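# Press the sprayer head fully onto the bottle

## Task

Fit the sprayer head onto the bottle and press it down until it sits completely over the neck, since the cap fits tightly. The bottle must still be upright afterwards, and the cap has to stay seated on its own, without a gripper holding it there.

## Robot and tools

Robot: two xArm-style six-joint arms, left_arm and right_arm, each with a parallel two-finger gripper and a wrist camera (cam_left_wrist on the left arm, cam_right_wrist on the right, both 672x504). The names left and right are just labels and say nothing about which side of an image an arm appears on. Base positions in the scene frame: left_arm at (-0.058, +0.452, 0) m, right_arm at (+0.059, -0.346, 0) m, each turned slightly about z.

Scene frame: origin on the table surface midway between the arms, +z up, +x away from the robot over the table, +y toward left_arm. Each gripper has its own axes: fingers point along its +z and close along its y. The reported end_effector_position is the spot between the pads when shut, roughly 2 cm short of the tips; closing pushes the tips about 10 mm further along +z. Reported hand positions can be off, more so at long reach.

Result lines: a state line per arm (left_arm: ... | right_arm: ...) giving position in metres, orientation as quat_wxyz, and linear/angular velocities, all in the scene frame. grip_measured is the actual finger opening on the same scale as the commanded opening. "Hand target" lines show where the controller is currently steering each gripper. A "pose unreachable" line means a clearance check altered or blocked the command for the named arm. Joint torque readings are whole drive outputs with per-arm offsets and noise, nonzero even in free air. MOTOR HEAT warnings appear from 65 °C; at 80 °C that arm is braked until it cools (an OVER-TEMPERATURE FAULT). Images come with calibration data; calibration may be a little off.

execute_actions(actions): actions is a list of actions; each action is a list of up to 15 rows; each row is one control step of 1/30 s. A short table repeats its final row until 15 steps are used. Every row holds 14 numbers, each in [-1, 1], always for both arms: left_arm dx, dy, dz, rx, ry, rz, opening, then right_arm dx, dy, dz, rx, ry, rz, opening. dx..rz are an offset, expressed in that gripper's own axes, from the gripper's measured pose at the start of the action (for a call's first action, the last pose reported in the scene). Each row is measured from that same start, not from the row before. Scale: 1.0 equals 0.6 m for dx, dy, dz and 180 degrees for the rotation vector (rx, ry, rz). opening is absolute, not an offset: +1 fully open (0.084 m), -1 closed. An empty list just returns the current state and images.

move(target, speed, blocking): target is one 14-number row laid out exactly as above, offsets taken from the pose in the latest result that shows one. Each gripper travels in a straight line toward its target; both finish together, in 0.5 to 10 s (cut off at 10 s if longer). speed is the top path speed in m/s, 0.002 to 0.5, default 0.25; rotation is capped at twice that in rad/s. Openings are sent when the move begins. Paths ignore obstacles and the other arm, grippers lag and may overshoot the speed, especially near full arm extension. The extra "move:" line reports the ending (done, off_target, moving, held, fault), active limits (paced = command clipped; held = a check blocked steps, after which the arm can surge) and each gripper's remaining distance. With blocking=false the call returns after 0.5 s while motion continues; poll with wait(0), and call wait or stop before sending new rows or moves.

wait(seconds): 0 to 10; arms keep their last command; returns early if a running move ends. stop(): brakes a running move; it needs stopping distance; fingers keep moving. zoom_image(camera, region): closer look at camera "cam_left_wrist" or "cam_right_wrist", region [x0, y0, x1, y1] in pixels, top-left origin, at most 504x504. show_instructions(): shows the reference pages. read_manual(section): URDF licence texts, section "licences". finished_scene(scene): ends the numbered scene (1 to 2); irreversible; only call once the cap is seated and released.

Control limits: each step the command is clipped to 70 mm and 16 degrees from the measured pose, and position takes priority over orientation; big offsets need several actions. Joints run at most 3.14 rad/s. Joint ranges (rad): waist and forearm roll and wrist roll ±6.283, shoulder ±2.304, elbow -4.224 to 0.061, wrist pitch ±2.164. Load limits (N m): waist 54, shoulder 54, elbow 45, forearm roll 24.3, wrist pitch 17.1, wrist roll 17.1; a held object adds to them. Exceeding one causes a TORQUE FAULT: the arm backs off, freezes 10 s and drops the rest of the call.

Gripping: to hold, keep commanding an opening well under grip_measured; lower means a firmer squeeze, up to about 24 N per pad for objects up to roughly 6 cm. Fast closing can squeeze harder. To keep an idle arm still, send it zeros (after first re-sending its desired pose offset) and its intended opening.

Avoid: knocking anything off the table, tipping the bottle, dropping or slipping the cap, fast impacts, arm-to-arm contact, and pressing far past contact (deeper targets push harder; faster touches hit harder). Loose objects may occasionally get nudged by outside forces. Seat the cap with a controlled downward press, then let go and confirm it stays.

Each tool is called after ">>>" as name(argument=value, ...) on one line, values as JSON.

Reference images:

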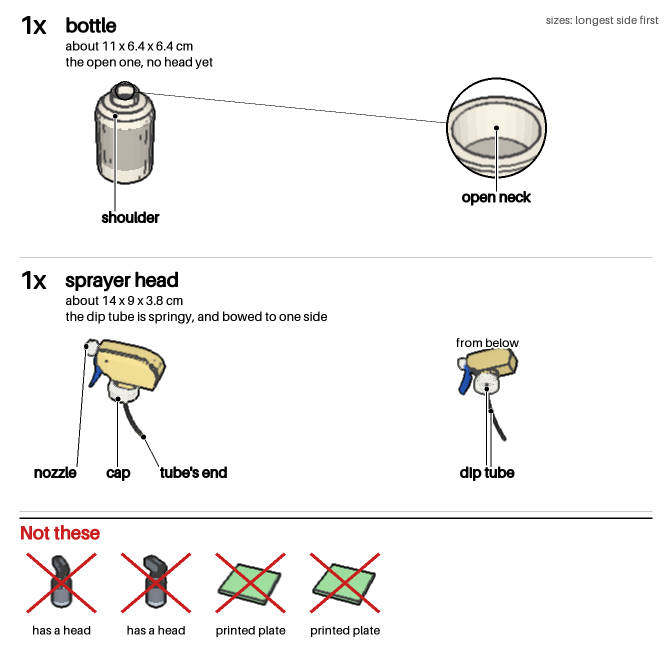

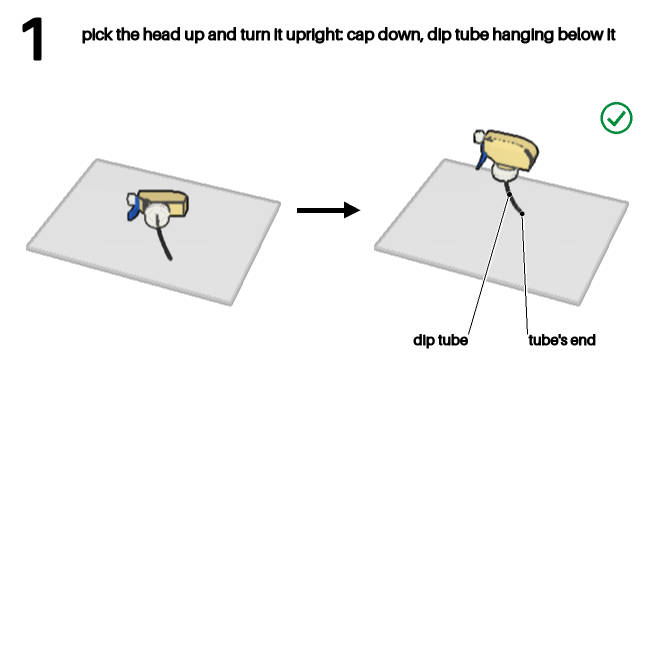

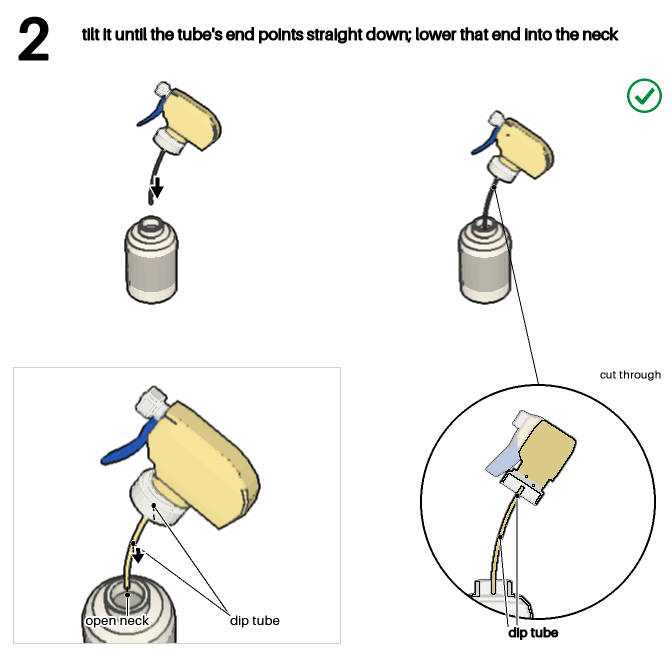

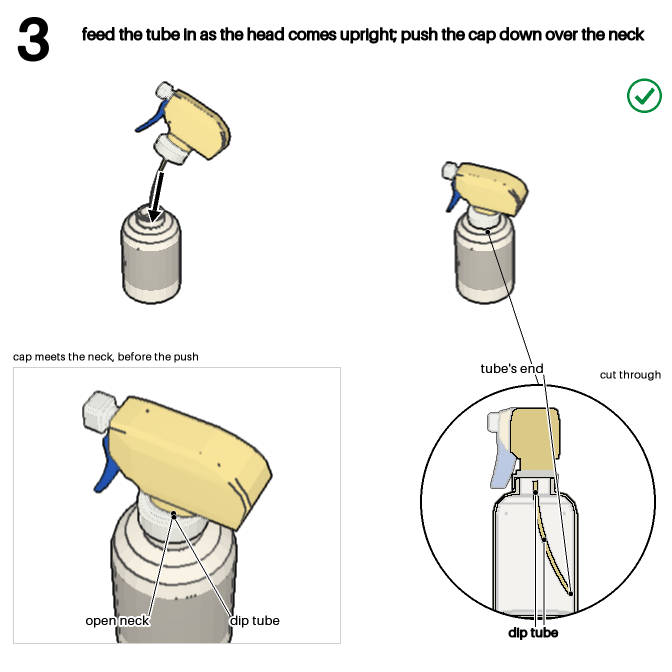

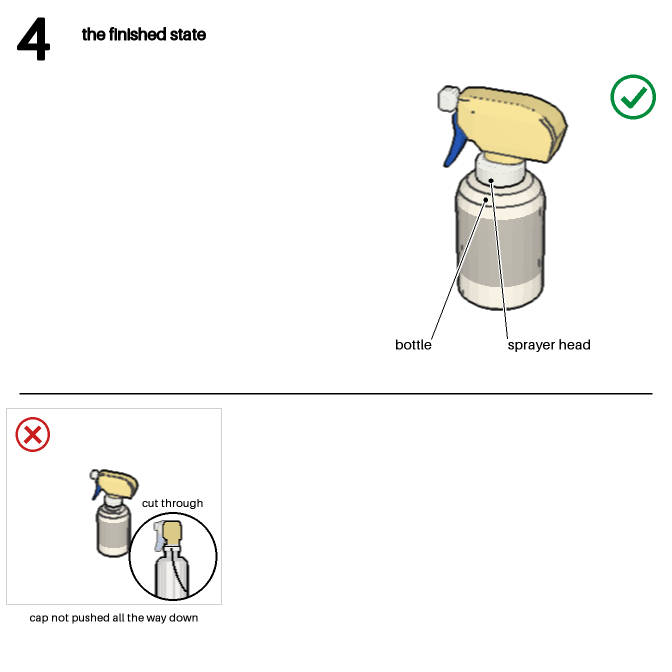

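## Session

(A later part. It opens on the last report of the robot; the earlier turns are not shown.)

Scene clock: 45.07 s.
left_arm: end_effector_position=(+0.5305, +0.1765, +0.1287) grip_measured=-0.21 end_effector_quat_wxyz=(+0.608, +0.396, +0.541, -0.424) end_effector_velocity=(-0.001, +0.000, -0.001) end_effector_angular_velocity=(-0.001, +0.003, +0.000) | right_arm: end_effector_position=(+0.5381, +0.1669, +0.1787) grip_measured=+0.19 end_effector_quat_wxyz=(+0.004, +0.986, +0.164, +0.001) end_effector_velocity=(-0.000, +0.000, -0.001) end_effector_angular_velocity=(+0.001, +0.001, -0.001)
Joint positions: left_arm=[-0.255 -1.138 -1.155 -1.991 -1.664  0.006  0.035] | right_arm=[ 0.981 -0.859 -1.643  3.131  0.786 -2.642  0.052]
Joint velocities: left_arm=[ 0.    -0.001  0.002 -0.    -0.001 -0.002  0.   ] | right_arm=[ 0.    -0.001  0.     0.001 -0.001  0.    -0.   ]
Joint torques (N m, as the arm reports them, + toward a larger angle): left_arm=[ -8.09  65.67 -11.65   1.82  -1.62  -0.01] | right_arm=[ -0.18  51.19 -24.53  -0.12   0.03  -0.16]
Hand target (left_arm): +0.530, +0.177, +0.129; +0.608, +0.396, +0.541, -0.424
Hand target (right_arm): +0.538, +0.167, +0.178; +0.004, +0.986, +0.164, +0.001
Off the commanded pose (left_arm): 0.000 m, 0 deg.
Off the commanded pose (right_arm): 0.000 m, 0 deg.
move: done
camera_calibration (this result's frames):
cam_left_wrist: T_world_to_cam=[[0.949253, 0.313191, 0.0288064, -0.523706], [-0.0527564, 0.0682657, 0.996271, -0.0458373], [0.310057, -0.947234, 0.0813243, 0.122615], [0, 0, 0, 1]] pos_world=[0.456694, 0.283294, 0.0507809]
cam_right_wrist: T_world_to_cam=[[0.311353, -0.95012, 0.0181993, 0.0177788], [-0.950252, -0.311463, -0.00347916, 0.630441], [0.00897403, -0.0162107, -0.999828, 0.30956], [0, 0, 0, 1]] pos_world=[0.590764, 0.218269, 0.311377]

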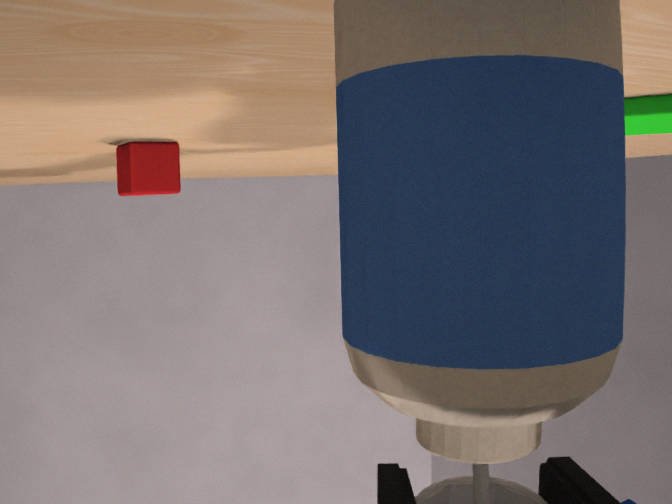

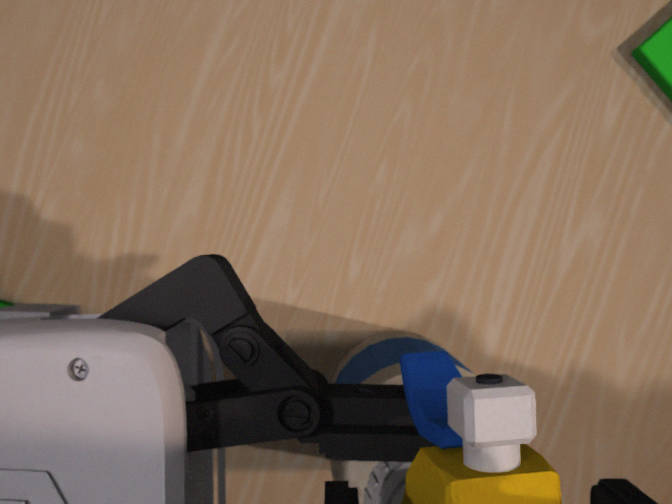

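>>> move(target=[0,0,0,0,0,0,-0.15,0,0,0,0,0,0,-0.8])

>>> move(target=[-0.01,0,-0.13,0,0,0,-0.15,0,0,0,0,0,0,-0.8], speed=0.05)

>>> move(target=[-0.1,0,0,0,0.03,0,-0.15,0,0,0,0,0,0,-0.8], speed=0.1)

Scene clock: 46.10 s.
left_arm: end_effector_position=(+0.5305, +0.1765, +0.1287) grip_measured=-0.16 end_effector_quat_wxyz=(+0.608, +0.396, +0.541, -0.424) end_effector_velocity=(-0.000, -0.000, -0.000) end_effector_angular_velocity=(+0.001, +0.001, -0.000) | right_arm: end_effector_position=(+0.5381, +0.1669, +0.1787) grip_measured=-0.40 end_effector_quat_wxyz=(+0.004, +0.986, +0.164, +0.001) end_effector_velocity=(+0.000, -0.000, +0.000) end_effector_angular_velocity=(-0.000, +0.000, -0.001)
Joint positions: left_arm=[-0.255 -1.138 -1.155 -1.991 -1.664  0.006  0.037] | right_arm=[ 0.981 -0.859 -1.643  3.131  0.786 -2.642  0.027]
Joint velocities: left_arm=[ 0.     0.     0.     0.     0.001 -0.    -0.   ] | right_arm=[-0.001  0.     0.    -0.     0.     0.    -0.   ]
Joint torques (N m, as the arm reports them, + toward a larger angle): left_arm=[ -5.67  64.85 -11.67   0.53  -1.73   0.  ] | right_arm=[  1.27  50.81 -24.2   -0.73   0.23  -0.06]
Hand target (left_arm): +0.530, +0.177, +0.129; +0.608, +0.396, +0.541, -0.424
Hand target (right_arm): +0.538, +0.167, +0.179; +0.004, +0.986, +0.164, +0.001
Off the commanded pose (left_arm): 0.000 m, 0 deg.
Off the commanded pose (right_arm): 0.000 m, 0 deg.
move: done
camera_calibration (this result's frames):
cam_left_wrist: T_world_to_cam=[[0.949261, 0.313169, 0.0287892, -0.52369], [-0.0527382, 0.0682712, 0.996272, -0.0458439], [0.310036, -0.94724, 0.0813232, 0.122626], [0, 0, 0, 1]] pos_world=[0.456682, 0.28329, 0.0507773]
cam_right_wrist: T_world_to_cam=[[0.311348, -0.950122, 0.0181653, 0.0177934], [-0.950253, -0.311459, -0.00354817, 0.630475], [0.00902893, -0.0161569, -0.999829, 0.309529], [0, 0, 0, 1]] pos_world=[0.590776, 0.218274, 0.31139]

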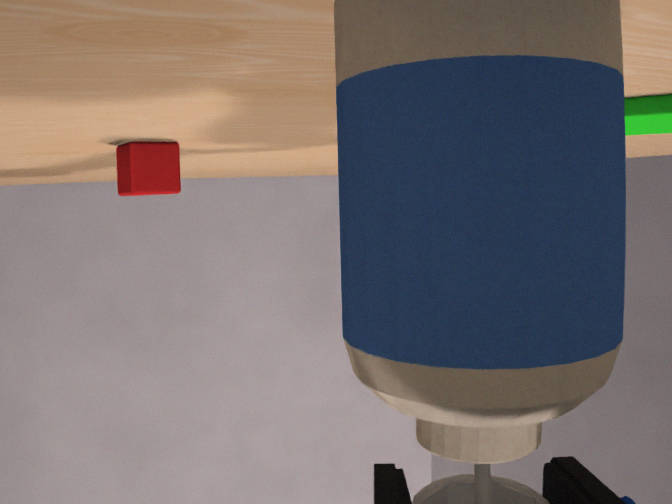

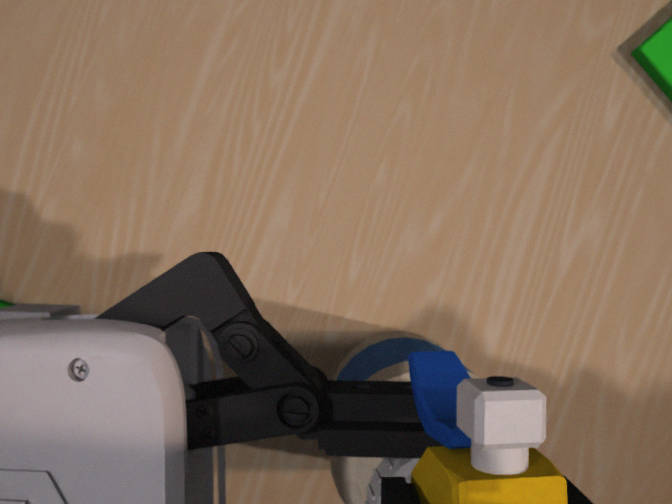

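Scene clock: 48.00 s.
left_arm: end_effector_position=(+0.5050, +0.2505, +0.1268) grip_measured=-0.16 end_effector_quat_wxyz=(+0.608, +0.396, +0.542, -0.424) end_effector_velocity=(-0.000, +0.001, +0.000) end_effector_angular_velocity=(-0.000, -0.001, -0.001) | right_arm: end_effector_position=(+0.5381, +0.1669, +0.1787) grip_measured=-0.40 end_effector_quat_wxyz=(+0.004, +0.986, +0.164, +0.001) end_effector_velocity=(+0.001, -0.001, +0.000) end_effector_angular_velocity=(-0.001, -0.001, -0.001)
Joint positions: left_arm=[-0.107 -1.12  -1.082 -1.838 -1.681  0.059  0.037] | right_arm=[ 0.981 -0.859 -1.643  3.131  0.786 -2.642  0.027]
Joint velocities: left_arm=[ 0.002  0.001  0.001  0.002 -0.     0.001  0.   ] | right_arm=[-0.002  0.     0.    -0.001  0.     0.     0.   ]
Joint torques (N m, as the arm reports them, + toward a larger angle): left_arm=[-9.73 65.13 -9.68  0.97 -1.41 -0.01] | right_arm=[ -0.01  50.67 -24.72  -0.75  -0.05  -0.02]
Hand target (left_arm): +0.505, +0.251, +0.127; +0.608, +0.396, +0.542, -0.424
Hand target (right_arm): +0.538, +0.167, +0.179; +0.004, +0.986, +0.164, +0.001
Off the commanded pose (left_arm): 0.000 m, 0 deg.
Off the commanded pose (right_arm): 0.000 m, 0 deg.
move: done
camera_calibration (this result's frames):
cam_left_wrist: T_world_to_cam=[[0.949295, 0.313052, 0.0289296, -0.522588], [-0.0527762, 0.0679693, 0.996291, -0.0502474], [0.309924, -0.947301, 0.0810446, 0.200829], [0, 0, 0, 1]] pos_world=[0.431197, 0.357257, 0.0489033]
cam_right_wrist: T_world_to_cam=[[0.311349, -0.950122, 0.0181654, 0.0177932], [-0.950253, -0.311459, -0.00354798, 0.630475], [0.0090288, -0.0161571, -0.999829, 0.309529], [0, 0, 0, 1]] pos_world=[0.590776, 0.218274, 0.31139]

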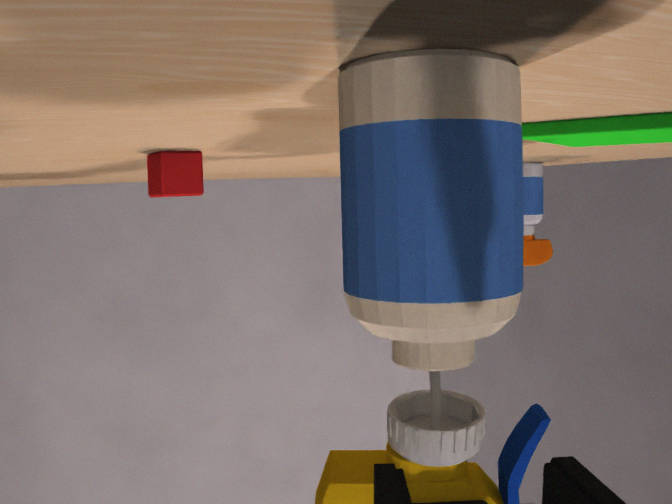

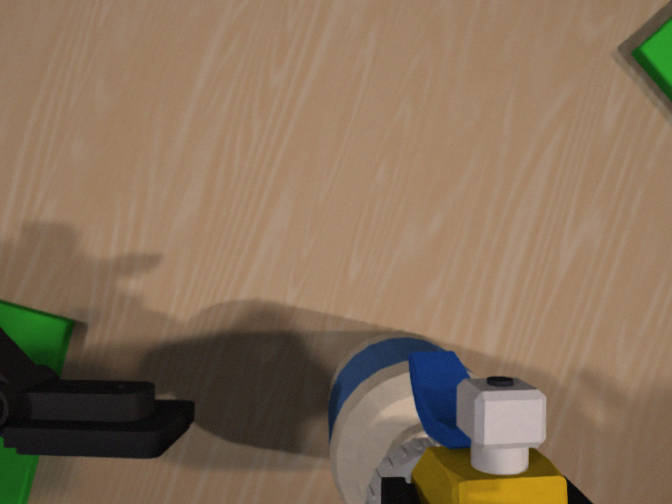

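Scene clock: 48.97 s.
left_arm: end_effector_position=(+0.5020, +0.2558, +0.1862) grip_measured=-0.16 end_effector_quat_wxyz=(+0.582, +0.416, +0.570, -0.405) end_effector_velocity=(-0.000, +0.000, +0.001) end_effector_angular_velocity=(+0.004, +0.003, -0.001) | right_arm: end_effector_position=(+0.5381, +0.1669, +0.1787) grip_measured=-0.40 end_effector_quat_wxyz=(+0.004, +0.986, +0.164, +0.001) end_effector_velocity=(+0.001, -0.001, -0.000) end_effector_angular_velocity=(+0.000, +0.000, -0.002)
Joint positions: left_arm=[-0.094 -0.914 -0.967 -1.83  -1.562 -0.03   0.037] | right_arm=[ 0.981 -0.859 -1.643  3.131  0.786 -2.642  0.027]
Joint velocities: left_arm=[ 0.     0.006  0.003  0.001  0.006 -0.005  0.   ] | right_arm=[-0.002 -0.    -0.     0.001 -0.     0.     0.   ]
Joint torques (N m, as the arm reports them, + toward a larger angle): left_arm=[ -8.44  60.27 -12.55   0.95  -1.55  -0.11] | right_arm=[ -0.22  50.81 -24.48  -0.56  -0.06  -0.02]
Hand target (left_arm): +0.502, +0.256, +0.187; +0.582, +0.416, +0.570, -0.405
Hand target (right_arm): +0.538, +0.167, +0.179; +0.004, +0.986, +0.164, +0.001
Off the commanded pose (left_arm): 0.000 m, 0 deg.
Off the commanded pose (right_arm): 0.000 m, 0 deg.
move: done
camera_calibration (this result's frames):
cam_left_wrist: T_world_to_cam=[[0.949588, 0.312305, 0.0273395, -0.522811], [-0.0218591, -0.0210363, 0.99954, -0.103301], [0.312737, -0.949749, -0.0131491, 0.218714], [0, 0, 0, 1]] pos_world=[0.425797, 0.368827, 0.120422]
cam_right_wrist: T_world_to_cam=[[0.311349, -0.950122, 0.0181655, 0.0177931], [-0.950253, -0.311459, -0.00354812, 0.630475], [0.00902895, -0.0161571, -0.999829, 0.309529], [0, 0, 0, 1]] pos_world=[0.590776, 0.218274, 0.31139]

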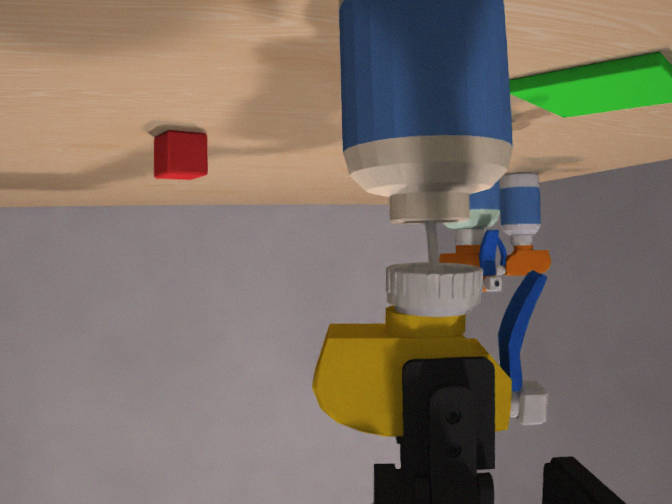

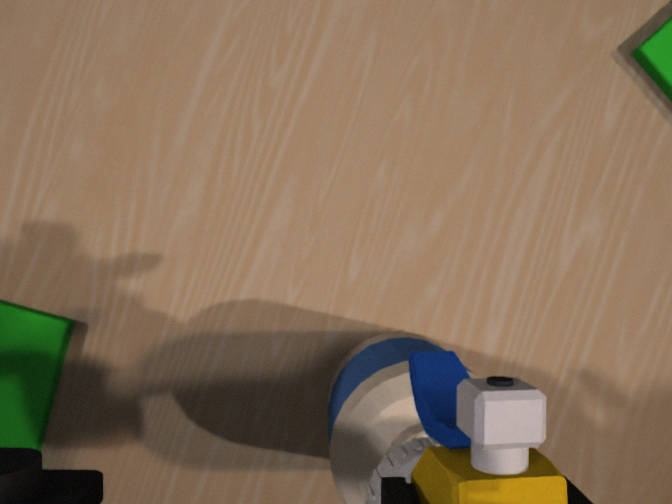

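>>> move(target=[0,0,0,0,0,0,-0.15,-0.002,-0.001,0.035,0,0,0,-1], speed=0.015)

>>> move(target=[0,0,0,0,0,0,-0.15,0,0,0.017,0,0,0,-1], speed=0.01)

Scene clock: 51.00 s.
left_arm: end_effector_position=(+0.5020, +0.2558, +0.1862) grip_measured=-0.16 end_effector_quat_wxyz=(+0.582, +0.416, +0.570, -0.405) end_effector_velocity=(+0.001, +0.000, +0.001) end_effector_angular_velocity=(+0.000, -0.003, +0.000) | right_arm: end_effector_position=(+0.5376, +0.1680, +0.1597) grip_measured=-0.44 end_effector_quat_wxyz=(+0.003, +0.986, +0.164, +0.003) end_effector_velocity=(-0.000, +0.001, -0.002) end_effector_angular_velocity=(+0.002, -0.002, +0.002)
Joint positions: left_arm=[-0.094 -0.914 -0.967 -1.83  -1.562 -0.03   0.037] | right_arm=[ 0.982 -0.881 -1.635  3.131  0.752 -2.64   0.025]
Joint velocities: left_arm=[ 0.     0.001 -0.002 -0.     0.    -0.    -0.   ] | right_arm=[ 0.001 -0.002  0.001 -0.001 -0.006 -0.    -0.   ]
Joint torques (N m, as the arm reports them, + toward a larger angle): left_arm=[ -9.45  63.2  -11.86   0.46  -1.54   0.2 ] | right_arm=[ -2.77  32.61 -10.87  -1.63  -0.27  -0.23]
Hand target (left_arm): +0.502, +0.256, +0.186; +0.582, +0.416, +0.570, -0.405
Hand target (right_arm): +0.537, +0.167, +0.158; +0.004, +0.986, +0.164, +0.001
Off the commanded pose (left_arm): 0.000 m, 0 deg.
Off the commanded pose (right_arm): 0.002 m, 0 deg.
move: done
camera_calibration (this result's frames):
cam_left_wrist: T_world_to_cam=[[0.949588, 0.312305, 0.0273406, -0.522811], [-0.0218599, -0.0210372, 0.99954, -0.103301], [0.312737, -0.949749, -0.0131497, 0.218714], [0, 0, 0, 1]] pos_world=[0.425797, 0.368827, 0.120424]
cam_right_wrist: T_world_to_cam=[[0.311353, -0.950154, 0.0163321, 0.0196155], [-0.950225, -0.311491, -0.00669542, 0.630766], [0.011449, -0.0134345, -0.999844, 0.288823], [0, 0, 0, 1]] pos_world=[0.589956, 0.218996, 0.29268]

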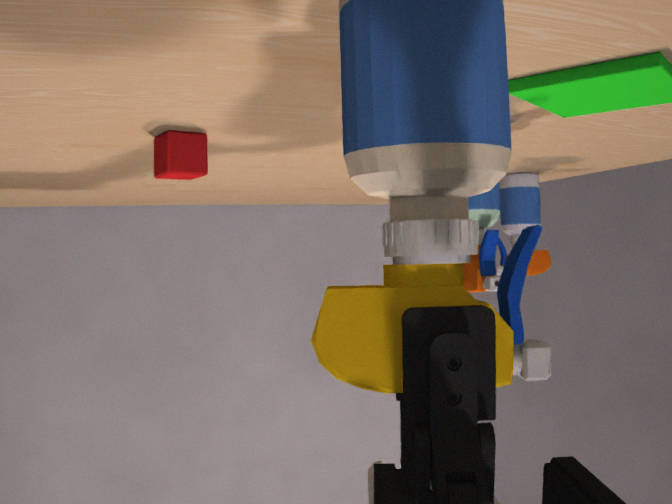

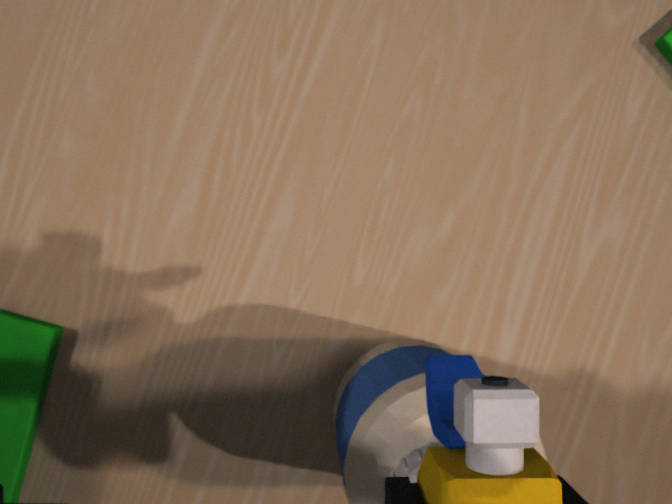

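Scene clock: 52.23 s.
left_arm: end_effector_position=(+0.5020, +0.2558, +0.1862) grip_measured=-0.16 end_effector_quat_wxyz=(+0.582, +0.416, +0.570, -0.405) end_effector_velocity=(+0.000, -0.000, +0.000) end_effector_angular_velocity=(+0.000, -0.001, -0.001) | right_arm: end_effector_position=(+0.5386, +0.1689, +0.1517) grip_measured=-0.43 end_effector_quat_wxyz=(+0.001, +0.986, +0.164, +0.004) end_effector_velocity=(+0.001, -0.000, +0.000) end_effector_angular_velocity=(+0.000, -0.001, -0.000)
Joint positions: left_arm=[-0.094 -0.914 -0.967 -1.83  -1.562 -0.03   0.037] | right_arm=[ 0.982 -0.893 -1.635  3.13   0.737 -2.64   0.025]
Joint velocities: left_arm=[-0.     0.    -0.001  0.001  0.     0.    -0.   ] | right_arm=[-0.001 -0.    -0.001 -0.    -0.     0.     0.   ]
Joint torques (N m, as the arm reports them, + toward a larger angle): left_arm=[-10.25  60.9  -10.79   0.15  -1.21   0.15] | right_arm=[-3.64 26.23 -7.05 -1.16  0.32 -0.16]
Hand target (left_arm): +0.502, +0.256, +0.186; +0.582, +0.416, +0.570, -0.405
Hand target (right_arm): +0.538, +0.168, +0.150; +0.003, +0.986, +0.164, +0.003
Off the commanded pose (left_arm): 0.000 m, 0 deg.
Off the commanded pose (right_arm): 0.003 m, 0 deg.
move: done
camera_calibration (this result's frames):
cam_left_wrist: T_world_to_cam=[[0.949588, 0.312305, 0.0273405, -0.522811], [-0.0218599, -0.0210373, 0.99954, -0.103301], [0.312737, -0.949749, -0.0131498, 0.218714], [0, 0, 0, 1]] pos_world=[0.425797, 0.368827, 0.120424]
cam_right_wrist: T_world_to_cam=[[0.311301, -0.950202, 0.0144021, 0.020664], [-0.950205, -0.311458, -0.0102528, 0.632531], [0.0142279, -0.0104932, -0.999844, 0.278849], [0, 0, 0, 1]] pos_world=[0.590633, 0.219567, 0.284993]

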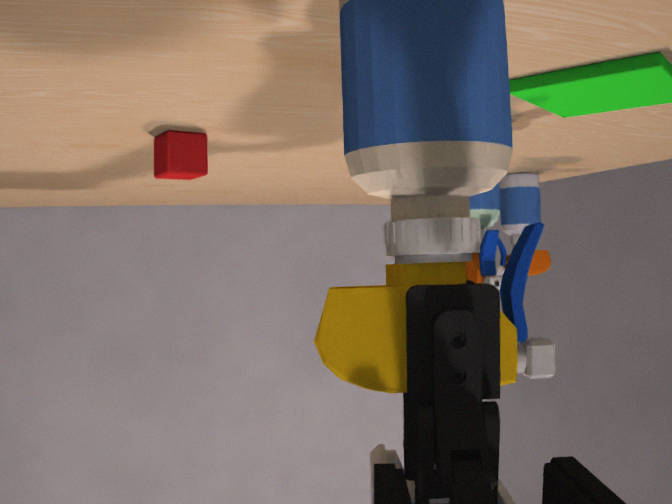

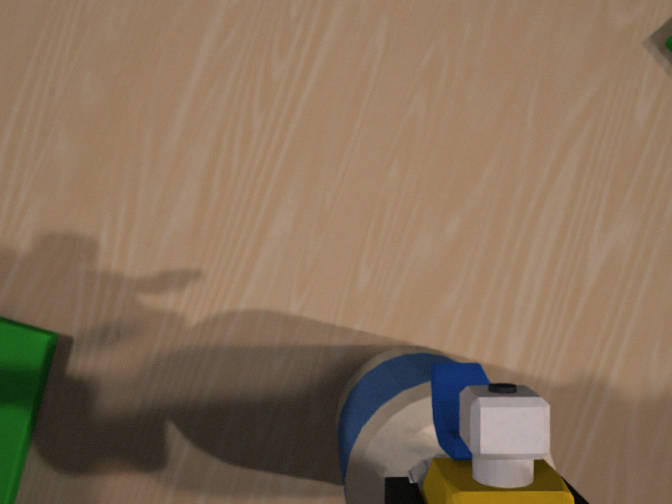

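>>> move(target=[0,0,0,0,0,0,-0.15,-0.001,0.006,-0.01,0,0,0,-1], speed=0.015)

Scene clock: 53.50 s.
left_arm: end_effector_position=(+0.5020, +0.2558, +0.1862) grip_measured=-0.16 end_effector_quat_wxyz=(+0.582, +0.416, +0.570, -0.405) end_effector_velocity=(+0.000, +0.000, -0.000) end_effector_angular_velocity=(+0.000, -0.000, -0.000) | right_arm: end_effector_position=(+0.5391, +0.1652, +0.1575) grip_measured=-0.44 end_effector_quat_wxyz=(+0.002, +0.986, +0.164, +0.004) end_effector_velocity=(+0.001, +0.001, +0.002) end_effector_angular_velocity=(+0.004, -0.003, -0.000)
Joint positions: left_arm=[-0.094 -0.914 -0.967 -1.83  -1.562 -0.03   0.037] | right_arm=[ 0.978 -0.879 -1.626  3.13   0.742 -2.644  0.025]
Joint velocities: left_arm=[ 0.    -0.001 -0.001  0.     0.     0.    -0.   ] | right_arm=[-0.     0.002 -0.002  0.001 -0.001 -0.    -0.   ]
Joint torques (N m, as the arm reports them, + toward a larger angle): left_arm=[-12.21  60.87 -12.9    1.14  -1.42   0.18] | right_arm=[ -0.01  49.83 -23.72  -0.43   0.02  -0.04]
Hand target (left_arm): +0.502, +0.256, +0.186; +0.582, +0.416, +0.570, -0.405
Hand target (right_arm): +0.539, +0.165, +0.158; +0.001, +0.986, +0.164, +0.004
Off the commanded pose (left_arm): 0.000 m, 0 deg.
Off the commanded pose (right_arm): 0.000 m, 0 deg.
move: done
camera_calibration (this result's frames):
cam_left_wrist: T_world_to_cam=[[0.949588, 0.312305, 0.0273406, -0.522811], [-0.02186, -0.0210372, 0.99954, -0.103301], [0.312737, -0.949749, -0.0131497, 0.218714], [0, 0, 0, 1]] pos_world=[0.425797, 0.368827, 0.120424]
cam_right_wrist: T_world_to_cam=[[0.311305, -0.950196, 0.0147288, 0.0168447], [-0.95021, -0.31146, -0.00968638, 0.631727], [0.0137914, -0.01098, -0.999845, 0.284842], [0, 0, 0, 1]] pos_world=[0.591102, 0.215891, 0.290669]

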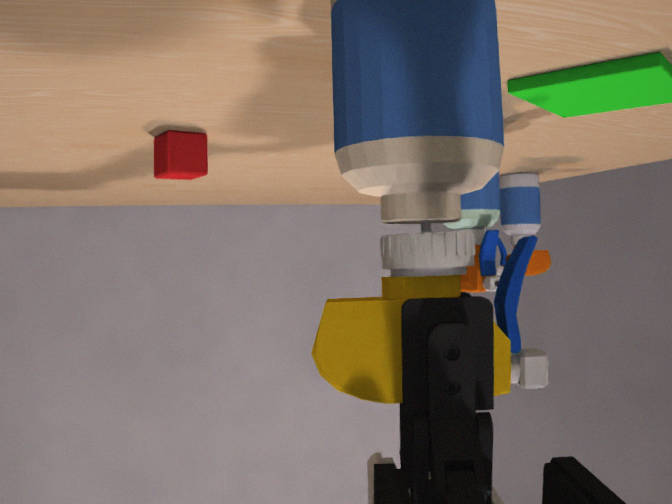

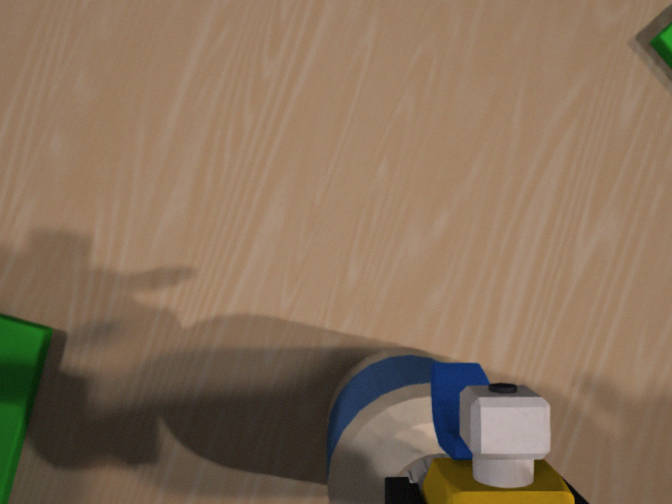

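>>> move(target=[0.1,-0.007,-0.02,0,0,0.99,1,0,0,0,0,0,0,-1], speed=0.5)

>>> move(target=[-0.105,0,0,0,0,0.01,1,0,0,0,0,0,0,-1], speed=0.15)

>>> move(target=[0,0,0.13,0,0,0,1,0,0,0,0,0,0,-1], speed=0.08)

Scene clock: 57.70 s.
left_arm: end_effector_position=(+0.4952, +0.2658, +0.1260) grip_measured=+1.00 end_effector_quat_wxyz=(+0.415, +0.576, -0.407, +0.575) end_effector_velocity=(-0.000, +0.000, -0.001) end_effector_angular_velocity=(+0.001, -0.006, +0.001) | right_arm: end_effector_position=(+0.5391, +0.1652, +0.1575) grip_measured=-0.44 end_effector_quat_wxyz=(+0.002, +0.986, +0.164, +0.004) end_effector_velocity=(-0.000, +0.000, -0.000) end_effector_angular_velocity=(+0.001, +0.001, -0.000)
Joint positions: left_arm=[-0.071 -1.058 -1.024 -1.808 -1.584  3.164  0.084] | right_arm=[ 0.978 -0.879 -1.626  3.13   0.742 -2.644  0.025]
Joint velocities: left_arm=[-0.    -0.002  0.    -0.001 -0.002  0.008 -0.   ] | right_arm=[-0.    -0.    -0.     0.001 -0.    -0.001  0.   ]
Joint torques (N m, as the arm reports them, + toward a larger angle): left_arm=[ -9.34  64.37 -10.29   0.08  -1.44  -0.11] | right_arm=[ -0.17  52.69 -24.09  -0.7    0.03  -0.15]
Hand target (left_arm): +0.495, +0.266, +0.126; +0.414, +0.576, -0.407, +0.575
Hand target (right_arm): +0.539, +0.165, +0.157; +0.002, +0.986, +0.164, +0.004
Off the commanded pose (left_arm): 0.000 m, 0 deg.
Off the commanded pose (right_arm): 0.000 m, 0 deg.
move: done
camera_calibration (this result's frames):
cam_left_wrist: T_world_to_cam=[[-0.940943, -0.338529, 0.00485633, 0.594195], [0.00334373, -0.0236352, -0.999715, 0.197111], [0.338548, -0.940659, 0.0233713, 0.209753], [0, 0, 0, 1]] pos_world=[0.487434, 0.403118, 0.189267]
cam_right_wrist: T_world_to_cam=[[0.311305, -0.950196, 0.0147285, 0.0168449], [-0.95021, -0.31146, -0.00968672, 0.631728], [0.0137916, -0.0109796, -0.999845, 0.284842], [0, 0, 0, 1]] pos_world=[0.591102, 0.215891, 0.290669]

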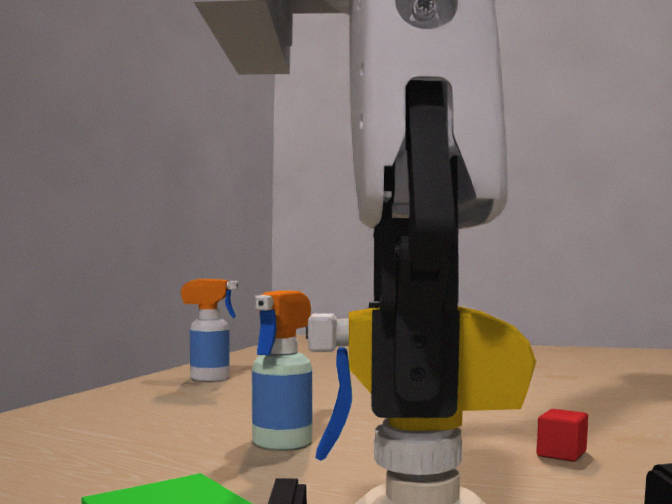

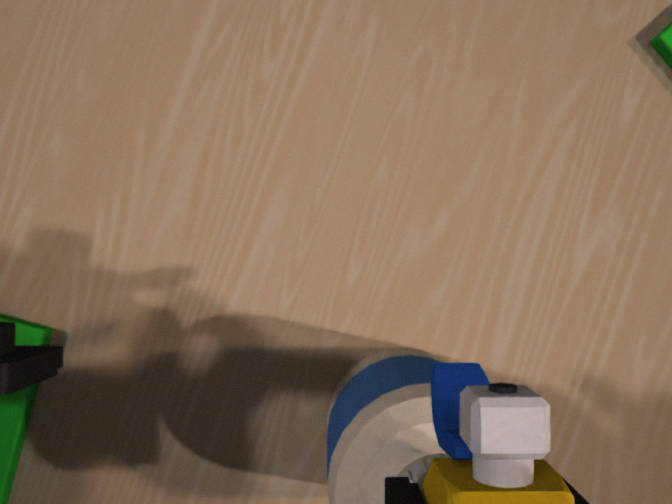

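Scene clock: 58.53 s.
left_arm: end_effector_position=(+0.4945, +0.2652, +0.0634) grip_measured=+1.00 end_effector_quat_wxyz=(+0.406, +0.570, -0.416, +0.582) end_effector_velocity=(+0.001, -0.000, -0.001) end_effector_angular_velocity=(+0.000, -0.001, -0.001) | right_arm: end_effector_position=(+0.5391, +0.1652, +0.1575) grip_measured=-0.44 end_effector_quat_wxyz=(+0.002, +0.986, +0.164, +0.004) end_effector_velocity=(+0.002, -0.001, +0.000) end_effector_angular_velocity=(+0.000, -0.000, -0.003)
Joint positions: left_arm=[-0.073 -1.214 -1.12  -1.808 -1.599  3.255  0.084] | right_arm=[ 0.978 -0.879 -1.626  3.13   0.742 -2.644  0.025]
Joint velocities: left_arm=[-0.    -0.004 -0.005  0.     0.    -0.     0.   ] | right_arm=[-0.003  0.     0.     0.    -0.     0.    -0.   ]
Joint torques (N m, as the arm reports them, + toward a larger angle): left_arm=[-9.3  64.78 -9.04  1.21 -1.57 -0.08] | right_arm=[  1.07  51.52 -24.08  -0.88  -0.06  -0.03]
Hand target (left_arm): +0.494, +0.265, +0.063; +0.406, +0.570, -0.416, +0.582
Hand target (right_arm): +0.539, +0.165, +0.157; +0.002, +0.986, +0.164, +0.004
Off the commanded pose (left_arm): 0.000 m, 0 deg.
Off the commanded pose (right_arm): 0.000 m, 0 deg.
move: done
camera_calibration (this result's frames):
cam_left_wrist: T_world_to_cam=[[-0.940558, -0.338571, -0.0268352, 0.595477], [0.0333901, -0.0135498, -0.999351, 0.116865], [0.337987, -0.940843, 0.0240493, 0.211148], [0, 0, 0, 1]] pos_world=[0.484813, 0.401852, 0.127691]
cam_right_wrist: T_world_to_cam=[[0.311305, -0.950196, 0.0147283, 0.016845], [-0.95021, -0.31146, -0.00968674, 0.631728], [0.0137916, -0.0109795, -0.999845, 0.284842], [0, 0, 0, 1]] pos_world=[0.591102, 0.215891, 0.290669]

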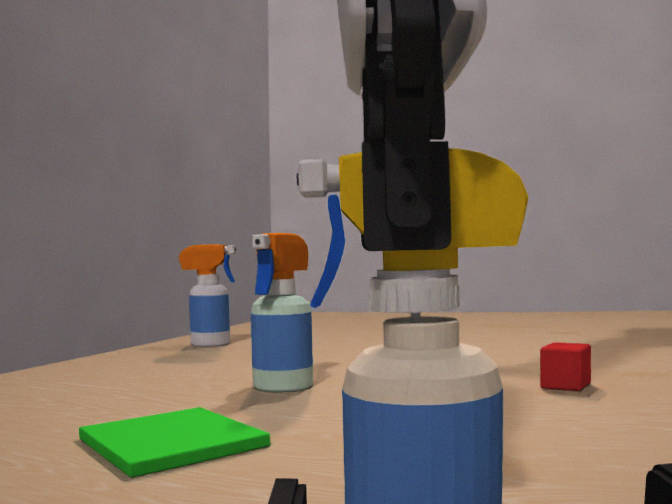

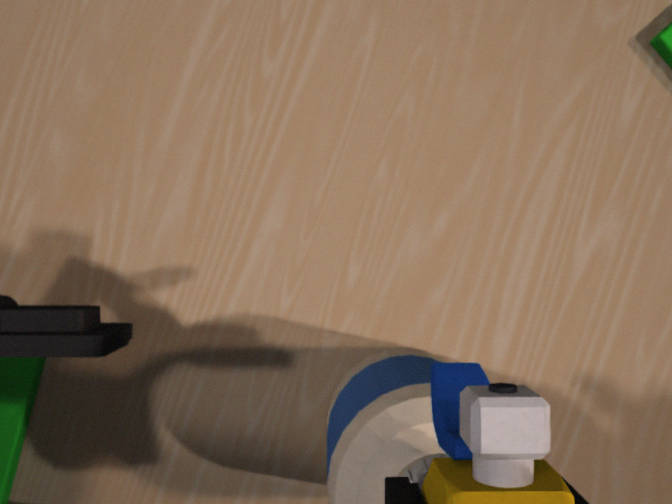

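Scene clock: 59.87 s.
left_arm: end_effector_position=(+0.5200, +0.1915, +0.0639) grip_measured=+1.00 end_effector_quat_wxyz=(+0.406, +0.570, -0.416, +0.582) end_effector_velocity=(-0.000, -0.001, -0.001) end_effector_angular_velocity=(-0.000, +0.002, +0.000) | right_arm: end_effector_position=(+0.5391, +0.1652, +0.1575) grip_measured=-0.44 end_effector_quat_wxyz=(+0.002, +0.986, +0.164, +0.004) end_effector_velocity=(+0.001, -0.001, -0.000) end_effector_angular_velocity=(+0.000, +0.000, -0.002)
Joint positions: left_arm=[-0.225 -1.229 -1.186 -1.961 -1.593  3.203  0.084] | right_arm=[ 0.978 -0.879 -1.626  3.13   0.742 -2.644  0.025]
Joint velocities: left_arm=[-0.002 -0.001 -0.001 -0.003  0.    -0.002 -0.   ] | right_arm=[-0.001 -0.    -0.     0.     0.     0.    -0.   ]
Joint torques (N m, as the arm reports them, + toward a larger angle): left_arm=[ -9.94  65.93 -10.42  -0.02  -1.51   0.08] | right_arm=[  0.53  51.42 -24.38  -1.08  -0.03  -0.09]
Hand target (left_arm): +0.520, +0.191, +0.064; +0.406, +0.570, -0.416, +0.582
Hand target (right_arm): +0.539, +0.165, +0.157; +0.002, +0.986, +0.164, +0.004
Off the commanded pose (left_arm): 0.000 m, 0 deg.
Off the commanded pose (right_arm): 0.000 m, 0 deg.
move: done
camera_calibration (this result's frames):
cam_left_wrist: T_world_to_cam=[[-0.940505, -0.338733, -0.0266485, 0.594466], [0.0333105, -0.0138678, -0.999349, 0.115667], [0.338143, -0.94078, 0.0243261, 0.133115], [0, 0, 0, 1]] pos_world=[0.510234, 0.328202, 0.128195]
cam_right_wrist: T_world_to_cam=[[0.311305, -0.950196, 0.0147283, 0.0168451], [-0.95021, -0.311459, -0.00968668, 0.631728], [0.0137915, -0.0109795, -0.999845, 0.284842], [0, 0, 0, 1]] pos_world=[0.591102, 0.215891, 0.290669]

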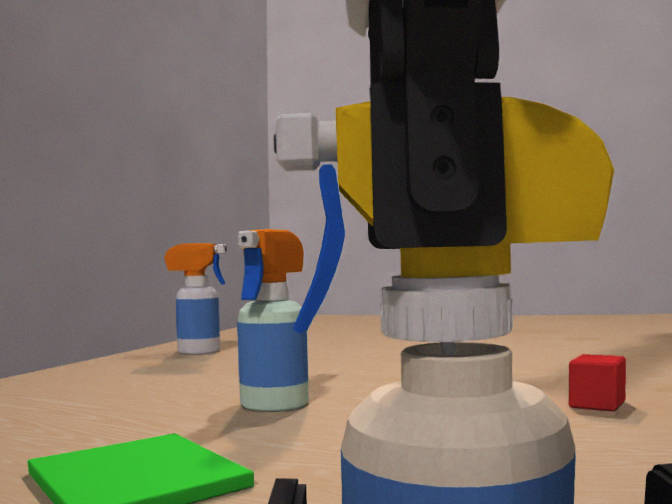

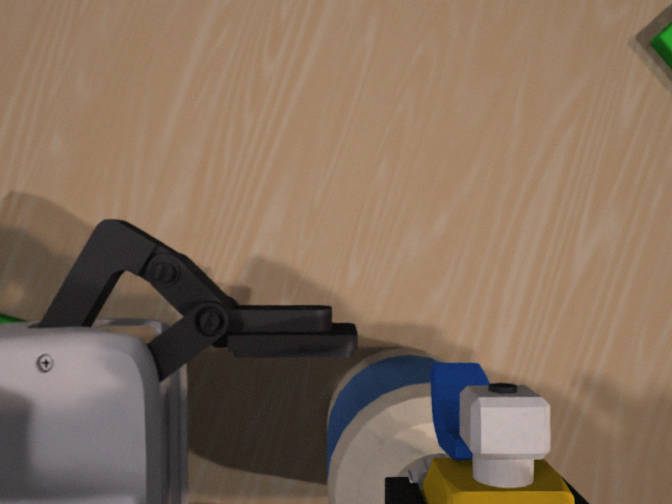

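>>> move(target=[0,0,0.055,0,0,0,1,0,0,0,0,0,0,-1], speed=0.05)

>>> move(target=[0,0,0,0,0,0,0.2,0,0,0,0,0,0,-1])

Scene clock: 61.13 s.
left_arm: end_effector_position=(+0.5307, +0.1604, +0.0641) grip_measured=+1.00 end_effector_quat_wxyz=(+0.406, +0.570, -0.415, +0.582) end_effector_velocity=(+0.000, -0.001, -0.000) end_effector_angular_velocity=(+0.001, -0.000, -0.001) | right_arm: end_effector_position=(+0.5391, +0.1652, +0.1575) grip_measured=-0.44 end_effector_quat_wxyz=(+0.002, +0.986, +0.164, +0.004) end_effector_velocity=(-0.001, +0.001, +0.000) end_effector_angular_velocity=(-0.000, -0.000, +0.003)
Joint positions: left_arm=[-0.284 -1.239 -1.225 -2.021 -1.583  3.176  0.084] | right_arm=[ 0.978 -0.879 -1.626  3.13   0.742 -2.644  0.025]
Joint velocities: left_arm=[-0.001 -0.    -0.002 -0.001  0.001 -0.    -0.   ] | right_arm=[ 0.002  0.    -0.    -0.     0.     0.    -0.   ]
Joint torques (N m, as the arm reports them, + toward a larger angle): left_arm=[ -9.59  66.25 -10.65  -0.4   -1.74   0.18] | right_arm=[  0.28  50.13 -24.63  -0.5    0.    -0.02]
Hand target (left_arm): +0.531, +0.160, +0.064; +0.406, +0.570, -0.415, +0.582
Hand target (right_arm): +0.539, +0.165, +0.157; +0.002, +0.986, +0.164, +0.004
Off the commanded pose (left_arm): 0.000 m, 0 deg.
Off the commanded pose (right_arm): 0.000 m, 0 deg.
move: done
camera_calibration (this result's frames):
cam_left_wrist: T_world_to_cam=[[-0.940474, -0.338827, -0.0265509, 0.594036], [0.0332474, -0.0139738, -0.999349, 0.115154], [0.338236, -0.940745, 0.0244071, 0.100142], [0, 0, 0, 1]] pos_world=[0.520975, 0.297093, 0.128407]
cam_right_wrist: T_world_to_cam=[[0.311305, -0.950196, 0.0147283, 0.0168451], [-0.95021, -0.311459, -0.00968666, 0.631728], [0.0137915, -0.0109795, -0.999845, 0.284842], [0, 0, 0, 1]] pos_world=[0.591102, 0.215891, 0.290669]

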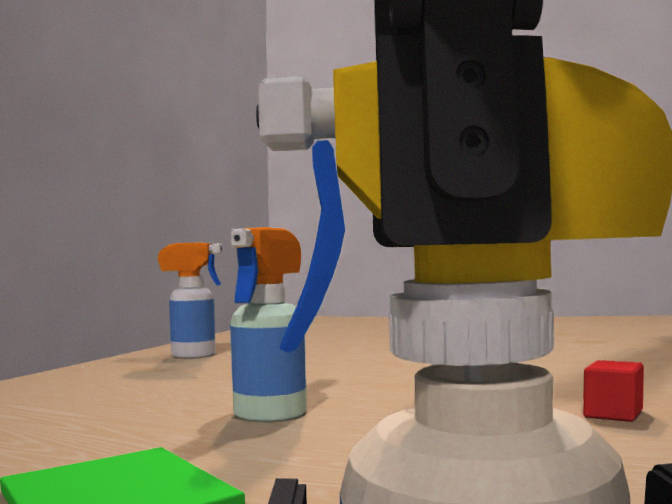

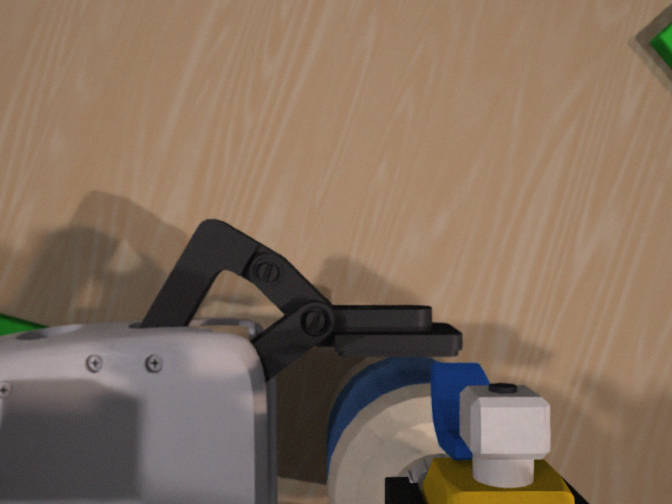

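Scene clock: 61.63 s.
left_arm: end_effector_position=(+0.5307, +0.1604, +0.0642) grip_measured=+0.47 end_effector_quat_wxyz=(+0.406, +0.570, -0.415, +0.582) end_effector_velocity=(+0.001, -0.000, +0.001) end_effector_angular_velocity=(+0.001, -0.004, -0.000) | right_arm: end_effector_position=(+0.5391, +0.1652, +0.1575) grip_measured=-0.44 end_effector_quat_wxyz=(+0.002, +0.986, +0.164, +0.004) end_effector_velocity=(-0.001, +0.001, +0.000) end_effector_angular_velocity=(+0.000, +0.000, +0.001)
Joint positions: left_arm=[-0.284 -1.239 -1.225 -2.021 -1.583  3.176  0.064] | right_arm=[ 0.978 -0.879 -1.626  3.13   0.742 -2.644  0.025]
Joint velocities: left_arm=[ 0.     0.001 -0.001  0.     0.     0.002 -0.   ] | right_arm=[0.002 0.    0.    0.001 0.    0.    0.   ]
Joint torques (N m, as the arm reports them, + toward a larger angle): left_arm=[ -9.41  66.37 -11.58   1.44  -1.47   0.13] | right_arm=[  1.25  50.54 -24.38  -0.78  -0.11   0.  ]
Hand target (left_arm): +0.531, +0.160, +0.064; +0.406, +0.570, -0.415, +0.582
Hand target (right_arm): +0.539, +0.165, +0.157; +0.002, +0.986, +0.164, +0.004
Off the commanded pose (left_arm): 0.000 m, 0 deg.
Off the commanded pose (right_arm): 0.000 m, 0 deg.
move: done
camera_calibration (this result's frames):
cam_left_wrist: T_world_to_cam=[[-0.940468, -0.338841, -0.0265728, 0.594054], [0.0332979, -0.0140484, -0.999347, 0.115171], [0.338246, -0.940739, 0.0244947, 0.100129], [0, 0, 0, 1]] pos_world=[0.520985, 0.297103, 0.128428]
cam_right_wrist: T_world_to_cam=[[0.311305, -0.950196, 0.0147284, 0.0168451], [-0.95021, -0.311459, -0.00968641, 0.631728], [0.0137913, -0.0109797, -0.999845, 0.284842], [0, 0, 0, 1]] pos_world=[0.591102, 0.215891, 0.290669]

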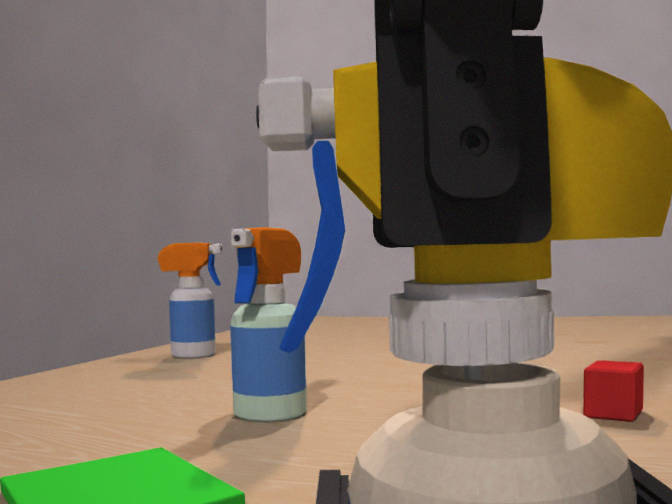

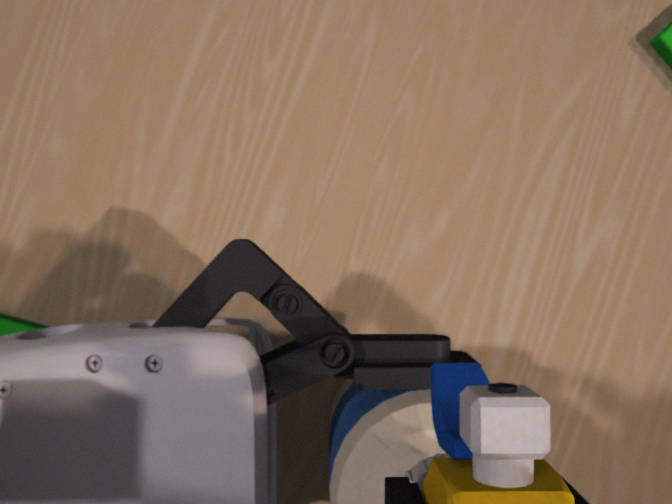

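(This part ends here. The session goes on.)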